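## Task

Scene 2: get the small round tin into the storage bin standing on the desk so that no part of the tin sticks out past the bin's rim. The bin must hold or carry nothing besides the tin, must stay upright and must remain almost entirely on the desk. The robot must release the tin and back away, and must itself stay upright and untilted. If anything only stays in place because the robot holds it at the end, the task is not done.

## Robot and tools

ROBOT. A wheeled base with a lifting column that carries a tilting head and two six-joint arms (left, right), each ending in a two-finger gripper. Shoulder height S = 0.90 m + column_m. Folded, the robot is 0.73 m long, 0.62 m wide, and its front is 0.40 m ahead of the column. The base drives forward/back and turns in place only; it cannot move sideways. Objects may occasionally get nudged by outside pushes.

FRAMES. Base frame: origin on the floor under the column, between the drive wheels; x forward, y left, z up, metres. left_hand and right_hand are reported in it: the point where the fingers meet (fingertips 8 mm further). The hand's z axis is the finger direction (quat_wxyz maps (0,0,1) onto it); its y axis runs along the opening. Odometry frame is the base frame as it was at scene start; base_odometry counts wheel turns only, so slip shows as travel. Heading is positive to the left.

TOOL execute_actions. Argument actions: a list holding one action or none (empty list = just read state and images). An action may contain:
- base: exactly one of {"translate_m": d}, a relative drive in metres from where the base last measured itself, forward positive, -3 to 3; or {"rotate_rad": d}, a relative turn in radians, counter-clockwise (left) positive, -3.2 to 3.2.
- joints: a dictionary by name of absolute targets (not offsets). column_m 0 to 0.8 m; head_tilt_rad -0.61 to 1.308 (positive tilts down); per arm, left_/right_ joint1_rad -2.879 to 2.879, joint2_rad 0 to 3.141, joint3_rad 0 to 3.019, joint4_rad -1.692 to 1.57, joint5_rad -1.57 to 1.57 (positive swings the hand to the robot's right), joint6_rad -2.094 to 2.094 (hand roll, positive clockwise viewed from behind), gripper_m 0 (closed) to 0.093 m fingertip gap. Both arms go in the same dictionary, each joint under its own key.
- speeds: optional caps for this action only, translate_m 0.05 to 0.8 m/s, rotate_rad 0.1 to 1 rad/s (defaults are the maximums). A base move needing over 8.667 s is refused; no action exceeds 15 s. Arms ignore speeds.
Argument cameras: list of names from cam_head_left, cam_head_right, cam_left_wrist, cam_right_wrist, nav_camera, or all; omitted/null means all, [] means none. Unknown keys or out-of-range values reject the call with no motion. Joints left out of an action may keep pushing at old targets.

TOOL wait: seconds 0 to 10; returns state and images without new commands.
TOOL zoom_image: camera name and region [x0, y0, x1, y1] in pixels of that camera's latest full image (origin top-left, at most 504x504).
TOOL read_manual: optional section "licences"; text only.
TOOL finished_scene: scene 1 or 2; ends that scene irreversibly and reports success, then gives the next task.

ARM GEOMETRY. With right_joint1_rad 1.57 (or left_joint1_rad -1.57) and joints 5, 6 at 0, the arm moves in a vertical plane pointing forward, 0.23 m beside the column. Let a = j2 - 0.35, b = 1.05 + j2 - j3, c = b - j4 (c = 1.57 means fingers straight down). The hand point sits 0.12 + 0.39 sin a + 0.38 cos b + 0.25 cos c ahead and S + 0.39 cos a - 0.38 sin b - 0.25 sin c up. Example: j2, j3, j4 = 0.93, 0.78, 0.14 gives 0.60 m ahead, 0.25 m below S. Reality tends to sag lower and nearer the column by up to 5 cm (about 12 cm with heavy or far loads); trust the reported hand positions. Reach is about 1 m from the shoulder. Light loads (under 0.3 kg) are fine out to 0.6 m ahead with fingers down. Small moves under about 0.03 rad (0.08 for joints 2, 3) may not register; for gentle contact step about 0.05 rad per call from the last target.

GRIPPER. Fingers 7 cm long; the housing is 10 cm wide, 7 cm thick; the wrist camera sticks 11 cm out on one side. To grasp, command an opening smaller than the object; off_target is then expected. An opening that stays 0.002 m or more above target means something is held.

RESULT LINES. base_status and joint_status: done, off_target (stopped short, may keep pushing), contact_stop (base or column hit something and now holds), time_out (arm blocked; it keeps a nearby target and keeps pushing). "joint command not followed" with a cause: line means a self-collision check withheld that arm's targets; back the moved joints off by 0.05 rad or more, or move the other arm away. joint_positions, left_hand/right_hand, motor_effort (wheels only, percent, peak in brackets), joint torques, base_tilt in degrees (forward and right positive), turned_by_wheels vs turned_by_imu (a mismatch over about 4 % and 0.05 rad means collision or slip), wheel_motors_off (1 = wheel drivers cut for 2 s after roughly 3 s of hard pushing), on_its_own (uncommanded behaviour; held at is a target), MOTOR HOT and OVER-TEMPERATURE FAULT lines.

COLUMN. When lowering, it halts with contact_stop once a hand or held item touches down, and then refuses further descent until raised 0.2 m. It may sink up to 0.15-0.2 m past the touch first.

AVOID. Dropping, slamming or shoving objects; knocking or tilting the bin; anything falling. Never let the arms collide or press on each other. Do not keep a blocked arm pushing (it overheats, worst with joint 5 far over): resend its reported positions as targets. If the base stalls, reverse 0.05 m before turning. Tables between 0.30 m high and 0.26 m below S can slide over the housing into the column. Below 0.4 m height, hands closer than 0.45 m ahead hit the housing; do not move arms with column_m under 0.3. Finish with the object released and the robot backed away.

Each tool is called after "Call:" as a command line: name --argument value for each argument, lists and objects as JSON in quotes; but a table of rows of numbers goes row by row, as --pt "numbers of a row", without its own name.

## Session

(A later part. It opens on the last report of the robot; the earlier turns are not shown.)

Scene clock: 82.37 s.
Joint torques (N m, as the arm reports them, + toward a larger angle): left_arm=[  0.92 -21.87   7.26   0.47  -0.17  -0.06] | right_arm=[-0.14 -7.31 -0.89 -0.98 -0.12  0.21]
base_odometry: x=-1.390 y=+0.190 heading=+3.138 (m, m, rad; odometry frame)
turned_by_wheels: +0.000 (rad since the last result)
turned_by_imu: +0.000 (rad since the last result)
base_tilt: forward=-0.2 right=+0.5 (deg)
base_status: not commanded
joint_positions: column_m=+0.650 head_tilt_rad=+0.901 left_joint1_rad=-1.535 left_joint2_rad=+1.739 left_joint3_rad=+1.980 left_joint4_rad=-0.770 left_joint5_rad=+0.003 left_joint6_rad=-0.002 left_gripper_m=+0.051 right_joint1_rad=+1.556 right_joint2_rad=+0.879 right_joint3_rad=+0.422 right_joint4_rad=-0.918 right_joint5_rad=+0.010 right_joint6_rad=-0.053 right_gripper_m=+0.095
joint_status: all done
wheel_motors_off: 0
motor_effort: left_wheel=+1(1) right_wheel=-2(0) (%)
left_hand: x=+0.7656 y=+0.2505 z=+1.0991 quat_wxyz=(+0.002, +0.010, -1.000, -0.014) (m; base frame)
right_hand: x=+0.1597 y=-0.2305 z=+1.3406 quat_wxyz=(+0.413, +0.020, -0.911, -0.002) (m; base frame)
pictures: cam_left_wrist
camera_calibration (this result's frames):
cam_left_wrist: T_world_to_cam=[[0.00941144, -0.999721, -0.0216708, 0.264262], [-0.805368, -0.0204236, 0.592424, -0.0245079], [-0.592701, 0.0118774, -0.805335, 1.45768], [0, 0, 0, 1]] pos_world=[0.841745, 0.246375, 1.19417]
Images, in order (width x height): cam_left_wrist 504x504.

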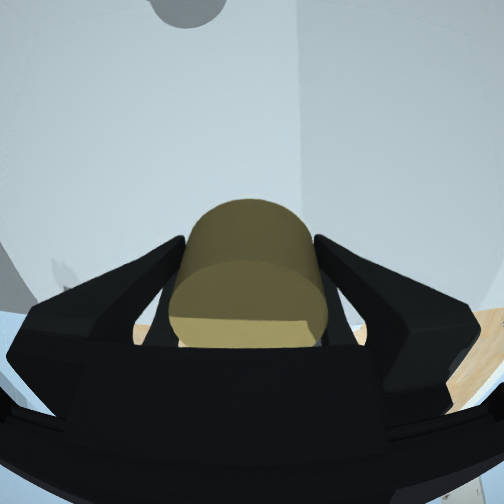

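Call:
execute_actions --actions '[{"base":{"translate_m":-0.45},"speeds":{"translate_m":0.4}}]' --cameras '[]'

Call:
execute_actions --actions '[{"base":{"rotate_rad":-3.15},"speeds":{"rotate_rad":0.6},"joints":{"head_tilt_rad":0.6}}]' --cameras '["cam_head_left"]'

Call:
execute_actions --actions '[{"base":{"translate_m":1.5},"speeds":{"translate_m":0.5},"joints":{"head_tilt_rad":0.75}}]' --cameras '["cam_head_left","cam_head_right"]'

Scene clock: 96.03 s.
Joint torques (N m, as the arm reports them, + toward a larger angle): left_arm=[  0.68 -21.79   7.42   0.58  -0.17  -0.04] | right_arm=[-0.12 -7.37 -0.74 -0.97 -0.13  0.21]
base_odometry: x=-0.940 y=+0.189 heading=+3.138 (m, m, rad; odometry frame)
turned_by_wheels: +0.000 (rad since the last result)
turned_by_imu: +0.000 (rad since the last result)
base_tilt: forward=-0.3 right=+0.6 (deg)
base_status: done
joint_positions: column_m=+0.650 head_tilt_rad=+0.902 left_joint1_rad=-1.534 left_joint2_rad=+1.739 left_joint3_rad=+1.980 left_joint4_rad=-0.770 left_joint5_rad=+0.003 left_joint6_rad=-0.002 left_gripper_m=+0.051 right_joint1_rad=+1.556 right_joint2_rad=+0.879 right_joint3_rad=+0.419 right_joint4_rad=-0.918 right_joint5_rad=+0.010 right_joint6_rad=-0.053 right_gripper_m=+0.095
joint_status: not commanded
wheel_motors_off: 0
motor_effort: left_wheel=-7(33) right_wheel=-4(41) (%)
left_hand: x=+0.7656 y=+0.2508 z=+1.0991 quat_wxyz=(+0.002, +0.010, -1.000, -0.014) (m; base frame)
right_hand: x=+0.1585 y=-0.2305 z=+1.3410 quat_wxyz=(+0.414, +0.020, -0.910, -0.002) (m; base frame)
pictures: none
No camera images: the call's "cameras" was empty. Leave "cameras" out to get every camera's image.

Scene clock: 102.47 s.
Joint torques (N m, as the arm reports them, + toward a larger angle): left_arm=[  0.9  -21.68   7.35   0.6   -0.13  -0.03] | right_arm=[-0.1  -7.32 -0.72 -0.97 -0.12  0.2 ]
base_odometry: x=-0.940 y=+0.189 heading=-0.011 (m, m, rad; odometry frame)
turned_by_wheels: -3.149 (rad since the last result)
turned_by_imu: -3.110 (rad since the last result)
base_tilt: forward=-0.2 right=+0.5 (deg)
base_status: done
joint_positions: column_m=+0.650 head_tilt_rad=+0.618 left_joint1_rad=-1.535 left_joint2_rad=+1.739 left_joint3_rad=+1.980 left_joint4_rad=-0.770 left_joint5_rad=+0.002 left_joint6_rad=-0.002 left_gripper_m=+0.051 right_joint1_rad=+1.556 right_joint2_rad=+0.879 right_joint3_rad=+0.419 right_joint4_rad=-0.918 right_joint5_rad=+0.010 right_joint6_rad=-0.053 right_gripper_m=+0.095
joint_status: all done
wheel_motors_off: 0
motor_effort: left_wheel=+8(64) right_wheel=-7(44) (%)
left_hand: x=+0.7656 y=+0.2508 z=+1.0991 quat_wxyz=(+0.002, +0.010, -1.000, -0.015) (m; base frame)
right_hand: x=+0.1585 y=-0.2305 z=+1.3410 quat_wxyz=(+0.414, +0.020, -0.910, -0.002) (m; base frame)
pictures: cam_head_left
camera_calibration (this result's frames):
cam_head_left: T_world_to_cam=[[0.106837, -0.992312, -0.0624723, 0.1205], [-0.515614, -0.0015713, -0.85682, 1.4211], [0.850134, 0.123752, -0.511818, 0.719636], [0, 0, 0, 1]] pos_world=[0.108076, 0.0327507, 1.59347]
Images, in order (width x height): cam_head_left 672x504.

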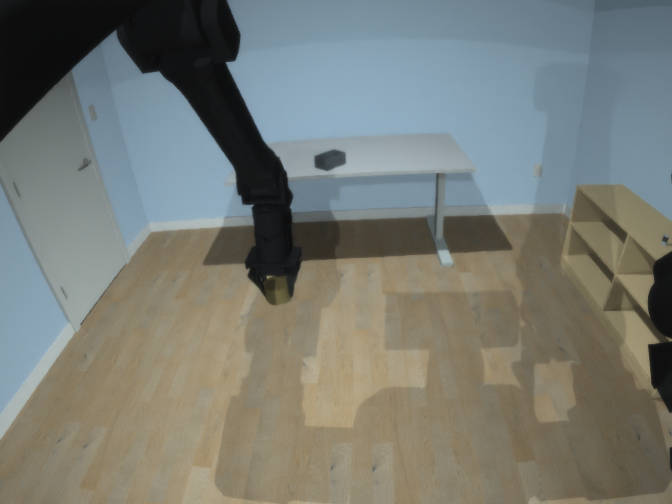

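Scene clock: 107.27 s.
Joint torques (N m, as the arm reports them, + toward a larger angle): left_arm=[  0.48 -21.77   7.3    0.6   -0.14  -0.04] | right_arm=[-0.13 -7.39 -0.86 -0.96 -0.12  0.2 ]
base_odometry: x=+0.560 y=+0.172 heading=-0.011 (m, m, rad; odometry frame)
turned_by_wheels: +0.000 (rad since the last result)
turned_by_imu: -0.004 (rad since the last result)
base_tilt: forward=-0.2 right=+0.5 (deg)
base_status: done
joint_positions: column_m=+0.650 head_tilt_rad=+0.753 left_joint1_rad=-1.534 left_joint2_rad=+1.740 left_joint3_rad=+1.980 left_joint4_rad=-0.770 left_joint5_rad=+0.002 left_joint6_rad=-0.002 left_gripper_m=+0.051 right_joint1_rad=+1.556 right_joint2_rad=+0.879 right_joint3_rad=+0.420 right_joint4_rad=-0.918 right_joint5_rad=+0.010 right_joint6_rad=-0.053 right_gripper_m=+0.095
joint_status: all done
wheel_motors_off: 0
motor_effort: left_wheel=-1(63) right_wheel=+0(55) (%)
left_hand: x=+0.7654 y=+0.2510 z=+1.0988 quat_wxyz=(+0.003, +0.010, -1.000, -0.015) (m; base frame)
right_hand: x=+0.1591 y=-0.2305 z=+1.3408 quat_wxyz=(+0.414, +0.020, -0.910, -0.002) (m; base frame)
pictures: cam_head_left, cam_head_right
camera_calibration (this result's frames):
cam_head_left: T_world_to_cam=[[0.0974472, -0.992312, -0.0762956, 0.143583], [-0.626341, -0.0015713, -0.779547, 1.30022], [0.773434, 0.123752, -0.621679, 0.903195], [0, 0, 0, 1]] pos_world=[0.10183, 0.0327507, 1.58604]
cam_head_right: T_world_to_cam=[[0.0914609, -0.99299, -0.0748718, 0.0698562], [-0.637669, -0.000651839, -0.77031, 1.29105], [0.764861, 0.118197, -0.633259, 0.920025], [0, 0, 0, 1]] pos_world=[0.113179, -0.0385358, 1.58235]
Images, in order (width x height): cam_head_left 672x504, cam_head_right 672x504.

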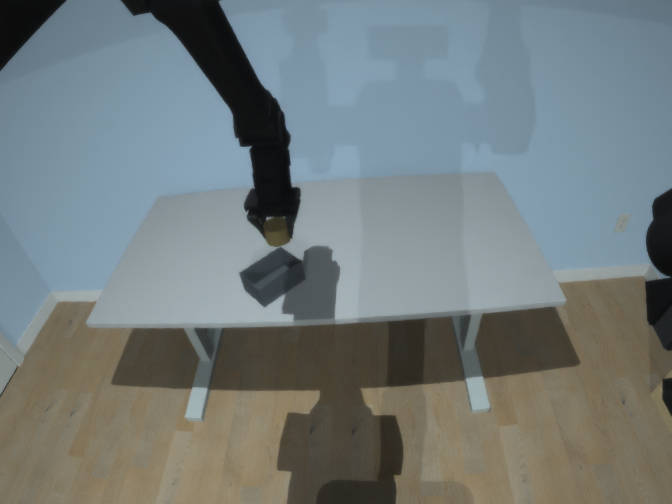

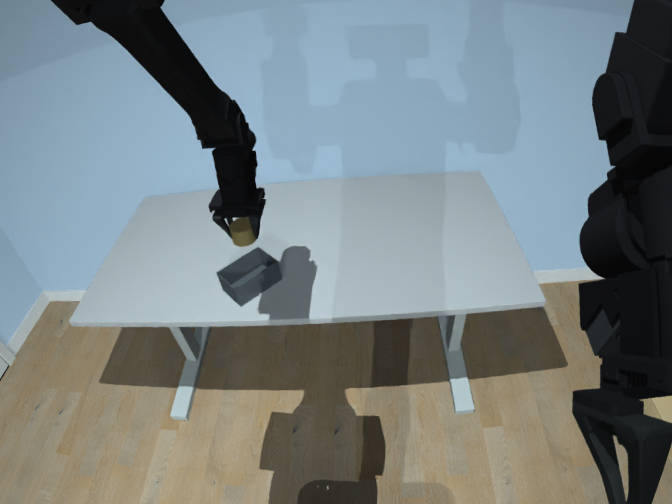

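Call:
execute_actions --actions '[{"base":{"translate_m":0.17},"speeds":{"translate_m":0.3},"joints":{"left_joint1_rad":-1.40,"head_tilt_rad":0.9,"column_m":0.6}}]' --cameras '["cam_head_left","cam_left_wrist"]'

Scene clock: 114.23 s.
Joint torques (N m, as the arm reports them, + toward a larger angle): left_arm=[  1.67 -21.46   7.13   0.61  -0.14  -0.04] | right_arm=[-0.16 -7.28 -0.86 -0.97 -0.12  0.21]
base_odometry: x=+0.730 y=+0.171 heading=-0.011 (m, m, rad; odometry frame)
turned_by_wheels: +0.000 (rad since the last result)
turned_by_imu: -0.001 (rad since the last result)
base_tilt: forward=-0.2 right=+0.6 (deg)
base_status: done
joint_positions: column_m=+0.600 head_tilt_rad=+0.901 left_joint1_rad=-1.398 left_joint2_rad=+1.740 left_joint3_rad=+1.981 left_joint4_rad=-0.770 left_joint5_rad=-0.001 left_joint6_rad=-0.002 left_gripper_m=+0.051 right_joint1_rad=+1.556 right_joint2_rad=+0.878 right_joint3_rad=+0.421 right_joint4_rad=-0.918 right_joint5_rad=+0.010 right_joint6_rad=-0.053 right_gripper_m=+0.095
joint_status: all done
wheel_motors_off: 0
motor_effort: left_wheel=+0(34) right_wheel=+0(34) (%)
left_hand: x=+0.7600 y=+0.3511 z=+1.0576 quat_wxyz=(+0.003, +0.044, -0.996, -0.075) (m; base frame)
right_hand: x=+0.1596 y=-0.2305 z=+1.2909 quat_wxyz=(+0.413, +0.020, -0.911, -0.002) (m; base frame)
pictures: cam_head_left, cam_left_wrist
camera_calibration (this result's frames):
cam_head_left: T_world_to_cam=[[0.0850743, -0.992312, -0.0898851, 0.161951], [-0.734877, -0.0015713, -0.678199, 1.10603], [0.672843, 0.123752, -0.729361, 1.04801], [0, 0, 0, 1]] pos_world=[0.0938721, 0.0327507, 1.52905]
cam_left_wrist: T_world_to_cam=[[0.0773139, -0.986626, -0.1435, 0.436654], [-0.799047, -0.147398, 0.582922, 0.0474696], [-0.596277, 0.0695955, -0.799756, 1.39637], [0, 0, 0, 1]] pos_world=[0.836795, 0.340629, 1.15175]
Images, in order (width x height): cam_head_left 672x504, cam_left_wrist 504x504.

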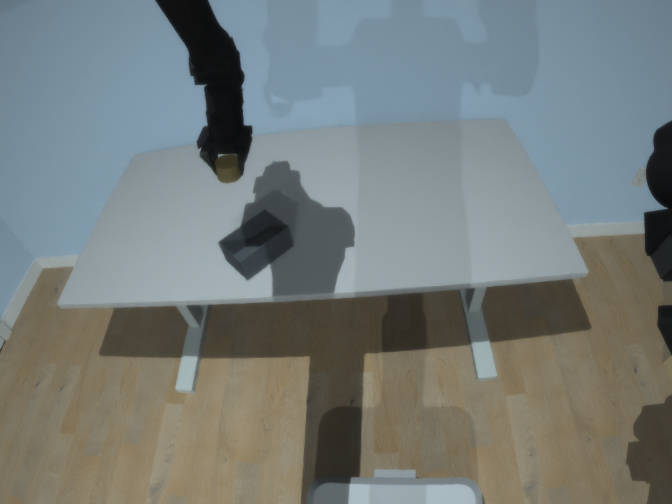

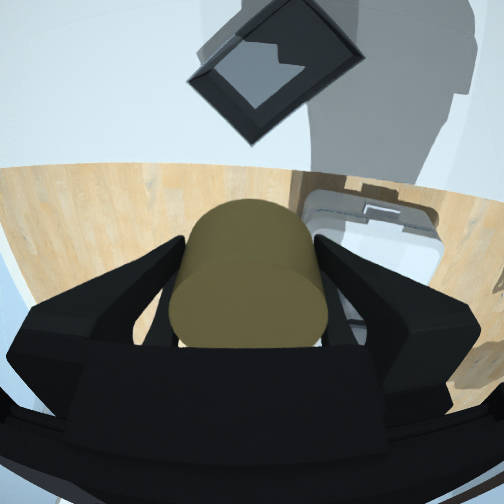

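Call:
execute_actions --actions '[{"base":{"translate_m":0.06},"speeds":{"translate_m":0.2},"joints":{"left_joint1_rad":-1.365,"column_m":0.42}}]' --cameras '["cam_head_left","cam_left_wrist"]'

Scene clock: 121.67 s.
Joint torques (N m, as the arm reports them, + toward a larger angle): left_arm=[  3.06 -20.86   7.24   0.62  -0.12  -0.05] | right_arm=[-0.12 -7.23 -0.97 -0.96 -0.13  0.21]
base_odometry: x=+0.790 y=+0.170 heading=-0.011 (m, m, rad; odometry frame)
turned_by_wheels: +0.000 (rad since the last result)
turned_by_imu: +0.000 (rad since the last result)
base_tilt: forward=-0.1 right=+0.6 (deg)
base_status: done
joint_positions: column_m=+0.420 head_tilt_rad=+0.901 left_joint1_rad=-1.367 left_joint2_rad=+1.740 left_joint3_rad=+1.981 left_joint4_rad=-0.770 left_joint5_rad=-0.001 left_joint6_rad=-0.002 left_gripper_m=+0.051 right_joint1_rad=+1.556 right_joint2_rad=+0.878 right_joint3_rad=+0.422 right_joint4_rad=-0.918 right_joint5_rad=+0.010 right_joint6_rad=-0.053 right_gripper_m=+0.095
joint_status: all done
wheel_motors_off: 0
motor_effort: left_wheel=-1(31) right_wheel=+0(34) (%)
left_hand: x=+0.7578 y=+0.3740 z=+0.8814 quat_wxyz=(+0.003, +0.052, -0.995, -0.089) (m; base frame)
right_hand: x=+0.1602 y=-0.2305 z=+1.1107 quat_wxyz=(+0.412, +0.020, -0.911, -0.002) (m; base frame)
pictures: cam_head_left, cam_left_wrist
camera_calibration (this result's frames):
cam_head_left: T_world_to_cam=[[0.0850534, -0.992312, -0.0899049, 0.145801], [-0.735035, -0.0015713, -0.678027, 0.983724], [0.672674, 0.123752, -0.729518, 0.916956], [0, 0, 0, 1]] pos_world=[0.0938589, 0.0327507, 1.34904]
cam_left_wrist: T_world_to_cam=[[0.09289, -0.980973, -0.170479, 0.443977], [-0.796487, -0.175953, 0.578488, 0.164478], [-0.597478, 0.0820484, -0.797677, 1.24696], [0, 0, 0, 1]] pos_world=[0.834794, 0.362159, 0.975211]
Images, in order (width x height): cam_head_left 672x504, cam_left_wrist 504x504.

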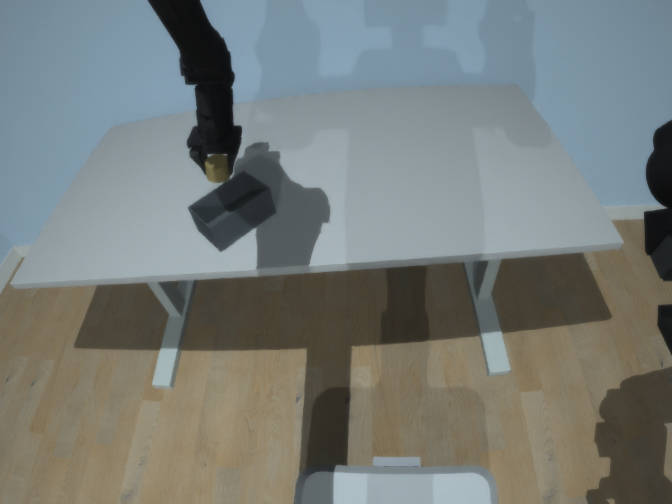

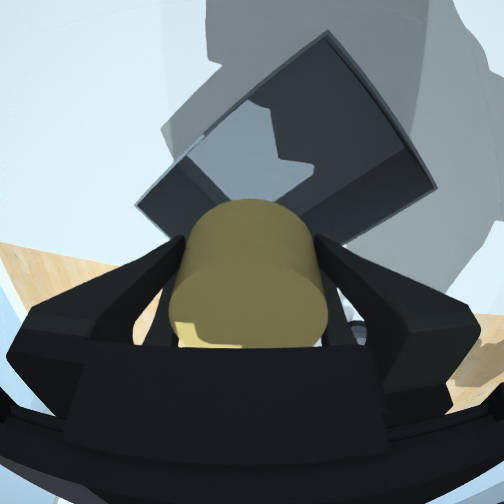

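Call:
execute_actions --actions '[{"joints":{"column_m":0.35}}]' --cameras '["cam_head_left","cam_left_wrist"]'

Scene clock: 131.33 s.
Joint torques (N m, as the arm reports them, + toward a larger angle): left_arm=[  2.61 -21.6    7.39   0.62  -0.15  -0.06] | right_arm=[-0.11 -7.29 -0.9  -0.96 -0.13  0.21]
base_odometry: x=+0.790 y=+0.170 heading=-0.011 (m, m, rad; odometry frame)
turned_by_wheels: +0.000 (rad since the last result)
turned_by_imu: +0.000 (rad since the last result)
base_tilt: forward=-0.1 right=+0.5 (deg)
base_status: not commanded
joint_positions: column_m=+0.350 head_tilt_rad=+0.901 left_joint1_rad=-1.367 left_joint2_rad=+1.741 left_joint3_rad=+1.981 left_joint4_rad=-0.770 left_joint5_rad=-0.001 left_joint6_rad=-0.002 left_gripper_m=+0.051 right_joint1_rad=+1.556 right_joint2_rad=+0.878 right_joint3_rad=+0.422 right_joint4_rad=-0.918 right_joint5_rad=+0.010 right_joint6_rad=-0.053 right_gripper_m=+0.095
joint_status: all done
wheel_motors_off: 0
motor_effort: left_wheel=+0(1) right_wheel=+1(0) (%)
left_hand: x=+0.7577 y=+0.3740 z=+0.8111 quat_wxyz=(+0.003, +0.052, -0.995, -0.089) (m; base frame)
right_hand: x=+0.1602 y=-0.2305 z=+1.0407 quat_wxyz=(+0.412, +0.020, -0.911, -0.002) (m; base frame)
pictures: cam_head_left, cam_left_wrist
camera_calibration (this result's frames):
cam_head_left: T_world_to_cam=[[0.0850534, -0.992312, -0.0899049, 0.139509], [-0.735035, -0.0015713, -0.678027, 0.93627], [0.672673, 0.123752, -0.729518, 0.865898], [0, 0, 0, 1]] pos_world=[0.0938588, 0.0327507, 1.27905]
cam_left_wrist: T_world_to_cam=[[0.092892, -0.980974, -0.170475, 0.432042], [-0.796259, -0.175984, 0.578792, 0.204563], [-0.597781, 0.0819775, -0.797457, 1.19091], [0, 0, 0, 1]] pos_world=[0.834655, 0.362194, 0.904952]
Images, in order (width x height): cam_head_left 672x504, cam_left_wrist 504x504.

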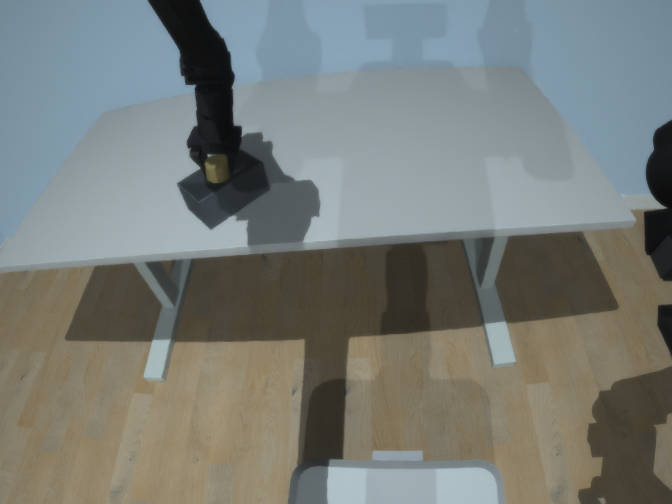

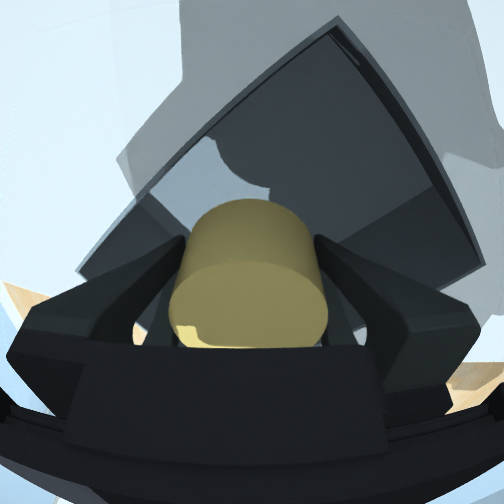

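Call:
execute_actions --actions '[{"base":{"translate_m":-0.025},"speeds":{"translate_m":0.1},"joints":{"left_joint1_rad":-1.40}}]' --cameras '[]'

Call:
execute_actions --actions '[{"joints":{"column_m":0.315}}]' --cameras '["cam_head_left","cam_left_wrist"]'

Scene clock: 137.03 s.
Joint torques (N m, as the arm reports them, + toward a larger angle): left_arm=[  2.54 -21.58   7.24   0.56  -0.14  -0.01] | right_arm=[-0.13 -7.18 -0.86 -0.88 -0.12  0.21]
base_odometry: x=+0.765 y=+0.170 heading=-0.011 (m, m, rad; odometry frame)
turned_by_wheels: +0.000 (rad since the last result)
turned_by_imu: +0.000 (rad since the last result)
base_tilt: forward=-0.1 right=+0.5 (deg)
base_status: done
joint_positions: column_m=+0.350 head_tilt_rad=+0.902 left_joint1_rad=-1.396 left_joint2_rad=+1.741 left_joint3_rad=+1.981 left_joint4_rad=-0.770 left_joint5_rad=-0.001 left_joint6_rad=-0.002 left_gripper_m=+0.051 right_joint1_rad=+1.556 right_joint2_rad=+0.878 right_joint3_rad=+0.421 right_joint4_rad=-0.918 right_joint5_rad=+0.010 right_joint6_rad=-0.053 right_gripper_m=+0.095
joint_status: all done
wheel_motors_off: 0
motor_effort: left_wheel=-1(34) right_wheel=+0(34) (%)
left_hand: x=+0.7597 y=+0.3528 z=+0.8076 quat_wxyz=(+0.003, +0.045, -0.996, -0.076) (m; base frame)
right_hand: x=+0.1594 y=-0.2305 z=+1.0409 quat_wxyz=(+0.413, +0.020, -0.910, -0.002) (m; base frame)
pictures: none
No camera images: the call's "cameras" was empty. Leave "cameras" out to get every camera's image.

Scene clock: 138.07 s.
Joint torques (N m, as the arm reports them, + toward a larger angle): left_arm=[  1.51 -21.67   7.33   0.6   -0.1   -0.04] | right_arm=[-0.15 -7.19 -0.86 -0.96 -0.12  0.21]
base_odometry: x=+0.765 y=+0.170 heading=-0.011 (m, m, rad; odometry frame)
turned_by_wheels: +0.000 (rad since the last result)
turned_by_imu: +0.000 (rad since the last result)
base_tilt: forward=-0.1 right=+0.5 (deg)
base_status: not commanded
joint_positions: column_m=+0.315 head_tilt_rad=+0.902 left_joint1_rad=-1.396 left_joint2_rad=+1.742 left_joint3_rad=+1.981 left_joint4_rad=-0.770 left_joint5_rad=-0.001 left_joint6_rad=-0.002 left_gripper_m=+0.051 right_joint1_rad=+1.556 right_joint2_rad=+0.878 right_joint3_rad=+0.421 right_joint4_rad=-0.918 right_joint5_rad=+0.010 right_joint6_rad=-0.053 right_gripper_m=+0.095
joint_status: all done
wheel_motors_off: 0
motor_effort: left_wheel=+0(1) right_wheel=+0(1) (%)
left_hand: x=+0.7592 y=+0.3529 z=+0.7719 quat_wxyz=(+0.004, +0.045, -0.996, -0.076) (m; base frame)
right_hand: x=+0.1594 y=-0.2305 z=+1.0059 quat_wxyz=(+0.413, +0.020, -0.910, -0.002) (m; base frame)
pictures: cam_head_left, cam_left_wrist
camera_calibration (this result's frames):
cam_head_left: T_world_to_cam=[[0.0850418, -0.992312, -0.0899159, 0.136375], [-0.735122, -0.0015713, -0.677933, 0.912404], [0.672579, 0.123752, -0.729604, 0.840465], [0, 0, 0, 1]] pos_world=[0.0938515, 0.0327507, 1.24402]
cam_left_wrist: T_world_to_cam=[[0.078451, -0.986251, -0.145442, 0.397943], [-0.797966, -0.149574, 0.583847, 0.212846], [-0.597574, 0.0702548, -0.79873, 1.16719], [0, 0, 0, 1]] pos_world=[0.836108, 0.342307, 0.865878]
Images, in order (width x height): cam_head_left 672x504, cam_left_wrist 504x504.

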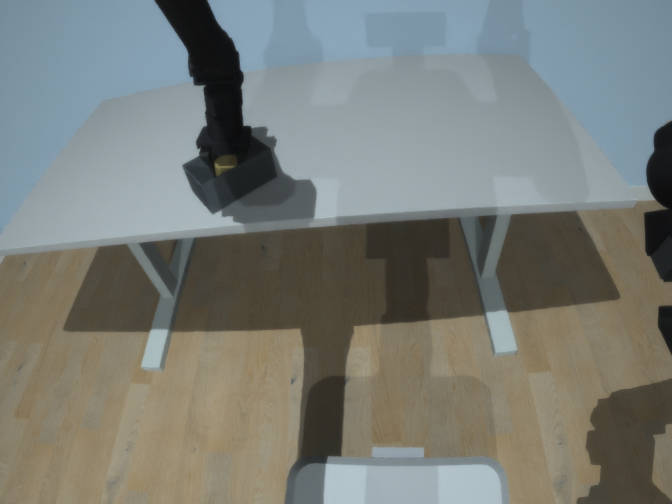

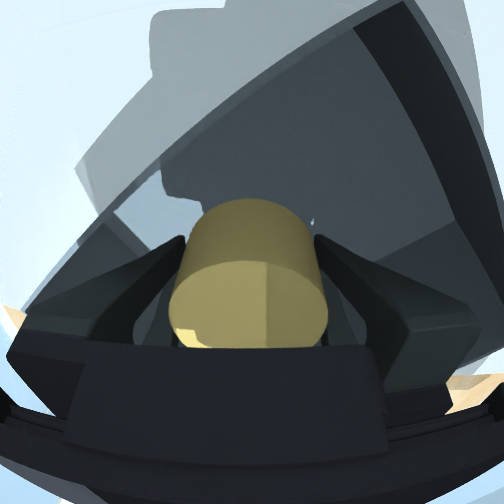

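Inside. Release slightly and lift.

Call:
execute_actions --actions '[{"joints":{"left_gripper_m":0.062}}]' --cameras '[]'

Call:
execute_actions --actions '[{"joints":{"column_m":0.5}}]' --cameras '["cam_head_left","cam_left_wrist"]'

Scene clock: 140.90 s.
Joint torques (N m, as the arm reports them, + toward a larger angle): left_arm=[  2.3  -21.73   7.31   0.57  -0.14  -0.07] | right_arm=[-0.12 -7.22 -0.82 -0.97 -0.12  0.2 ]
base_odometry: x=+0.765 y=+0.170 heading=-0.011 (m, m, rad; odometry frame)
turned_by_wheels: +0.000 (rad since the last result)
turned_by_imu: +0.000 (rad since the last result)
base_tilt: forward=-0.2 right=+0.5 (deg)
base_status: not commanded
joint_positions: column_m=+0.315 head_tilt_rad=+0.902 left_joint1_rad=-1.396 left_joint2_rad=+1.742 left_joint3_rad=+1.981 left_joint4_rad=-0.770 left_joint5_rad=-0.001 left_joint6_rad=-0.002 left_gripper_m=+0.062 right_joint1_rad=+1.556 right_joint2_rad=+0.878 right_joint3_rad=+0.421 right_joint4_rad=-0.918 right_joint5_rad=+0.010 right_joint6_rad=-0.053 right_gripper_m=+0.095
joint_status: all done
wheel_motors_off: 0
motor_effort: left_wheel=-2(1) right_wheel=+0(0) (%)
left_hand: x=+0.7592 y=+0.3529 z=+0.7719 quat_wxyz=(+0.004, +0.045, -0.996, -0.076) (m; base frame)
right_hand: x=+0.1594 y=-0.2305 z=+1.0059 quat_wxyz=(+0.413, +0.020, -0.910, -0.002) (m; base frame)
pictures: none
No camera images: the call's "cameras" was empty. Leave "cameras" out to get every camera's image.

Scene clock: 143.90 s.
Joint torques (N m, as the arm reports them, + toward a larger angle): left_arm=[  1.89 -21.99   7.26   0.58  -0.13  -0.04] | right_arm=[-0.09 -7.23 -0.81 -0.97 -0.12  0.21]
base_odometry: x=+0.765 y=+0.170 heading=-0.011 (m, m, rad; odometry frame)
turned_by_wheels: +0.000 (rad since the last result)
turned_by_imu: +0.000 (rad since the last result)
base_tilt: forward=-0.1 right=+0.5 (deg)
base_status: not commanded
joint_positions: column_m=+0.500 head_tilt_rad=+0.902 left_joint1_rad=-1.396 left_joint2_rad=+1.742 left_joint3_rad=+1.981 left_joint4_rad=-0.770 left_joint5_rad=-0.001 left_joint6_rad=-0.002 left_gripper_m=+0.062 right_joint1_rad=+1.556 right_joint2_rad=+0.878 right_joint3_rad=+0.421 right_joint4_rad=-0.918 right_joint5_rad=+0.010 right_joint6_rad=-0.053 right_gripper_m=+0.095
joint_status: all done
wheel_motors_off: 0
motor_effort: left_wheel=+0(1) right_wheel=+0(1) (%)
left_hand: x=+0.7590 y=+0.3529 z=+0.9565 quat_wxyz=(+0.004, +0.045, -0.996, -0.076) (m; base frame)
right_hand: x=+0.1594 y=-0.2305 z=+1.1908 quat_wxyz=(+0.413, +0.020, -0.910, -0.002) (m; base frame)
pictures: cam_head_left, cam_left_wrist
camera_calibration (this result's frames):
cam_head_left: T_world_to_cam=[[0.0850418, -0.992312, -0.0899159, 0.152997], [-0.735122, -0.0015713, -0.677933, 1.03773], [0.672579, 0.123752, -0.729604, 0.975347], [0, 0, 0, 1]] pos_world=[0.0938515, 0.0327507, 1.42889]
cam_left_wrist: T_world_to_cam=[[0.0784531, -0.986252, -0.145439, 0.424826], [-0.797738, -0.1496, 0.584152, 0.104461], [-0.597878, 0.0701939, -0.798508, 1.31459], [0, 0, 0, 1]] pos_world=[0.835969, 0.342336, 1.05048]
Images, in order (width x height): cam_head_left 672x504, cam_left_wrist 504x504.

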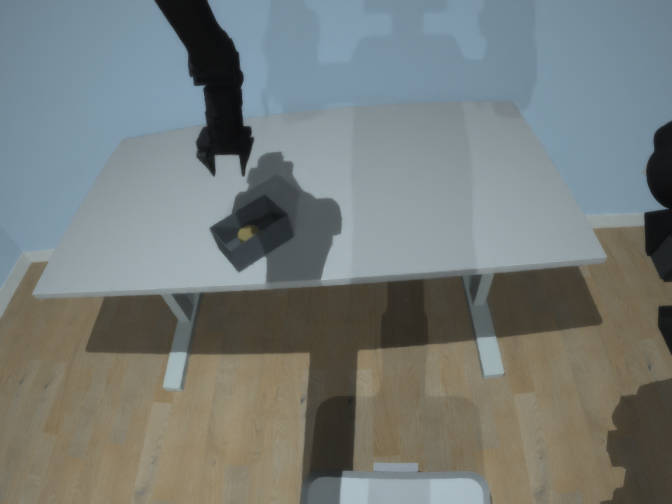

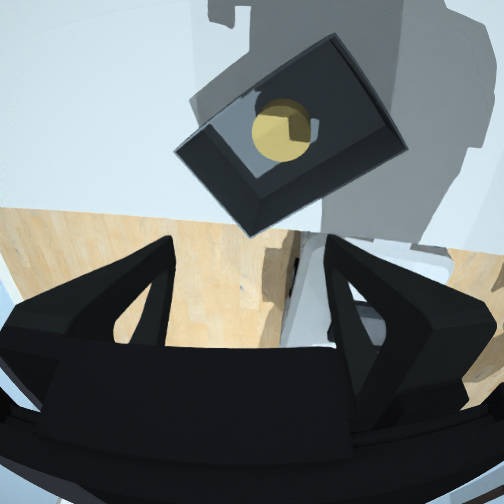

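Call:
execute_actions --actions '[{"base":{"translate_m":-0.6}}]' --cameras '["cam_head_left"]'

Call:
finished_scene --scene 2

Scene clock: 150.27 s.
Joint torques (N m, as the arm reports them, + toward a larger angle): left_arm=[  1.81 -22.02   7.18   0.61  -0.12  -0.04] | right_arm=[-0.14 -7.08 -0.57 -0.9  -0.12  0.21]
base_odometry: x=+0.165 y=+0.176 heading=-0.009 (m, m, rad; odometry frame)
turned_by_wheels: +0.002 (rad since the last result)
turned_by_imu: +0.003 (rad since the last result)
base_tilt: forward=-0.2 right=+0.6 (deg)
base_status: done
joint_positions: column_m=+0.500 head_tilt_rad=+0.902 left_joint1_rad=-1.396 left_joint2_rad=+1.742 left_joint3_rad=+1.981 left_joint4_rad=-0.771 left_joint5_rad=-0.001 left_joint6_rad=-0.002 left_gripper_m=+0.062 right_joint1_rad=+1.556 right_joint2_rad=+0.878 right_joint3_rad=+0.417 right_joint4_rad=-0.918 right_joint5_rad=+0.010 right_joint6_rad=-0.053 right_gripper_m=+0.095
joint_status: not commanded
wheel_motors_off: 0
motor_effort: left_wheel=+3(34) right_wheel=-2(33) (%)
left_hand: x=+0.7588 y=+0.3529 z=+0.9565 quat_wxyz=(+0.004, +0.045, -0.996, -0.076) (m; base frame)
right_hand: x=+0.1577 y=-0.2305 z=+1.1913 quat_wxyz=(+0.414, +0.020, -0.910, -0.002) (m; base frame)
pictures: cam_head_left
camera_calibration (this result's frames):
cam_head_left: T_world_to_cam=[[0.0850132, -0.992312, -0.0899429, 0.153039], [-0.735338, -0.0015713, -0.677699, 1.0374], [0.672348, 0.123752, -0.729818, 0.975676], [0, 0, 0, 1]] pos_world=[0.0938334, 0.0327507, 1.42887]
Images, in order (width x height): cam_head_left 672x504.

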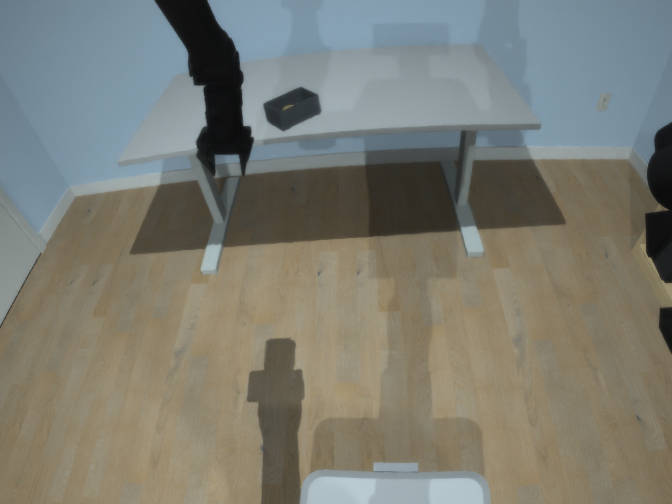

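The scene is finished: the task was done.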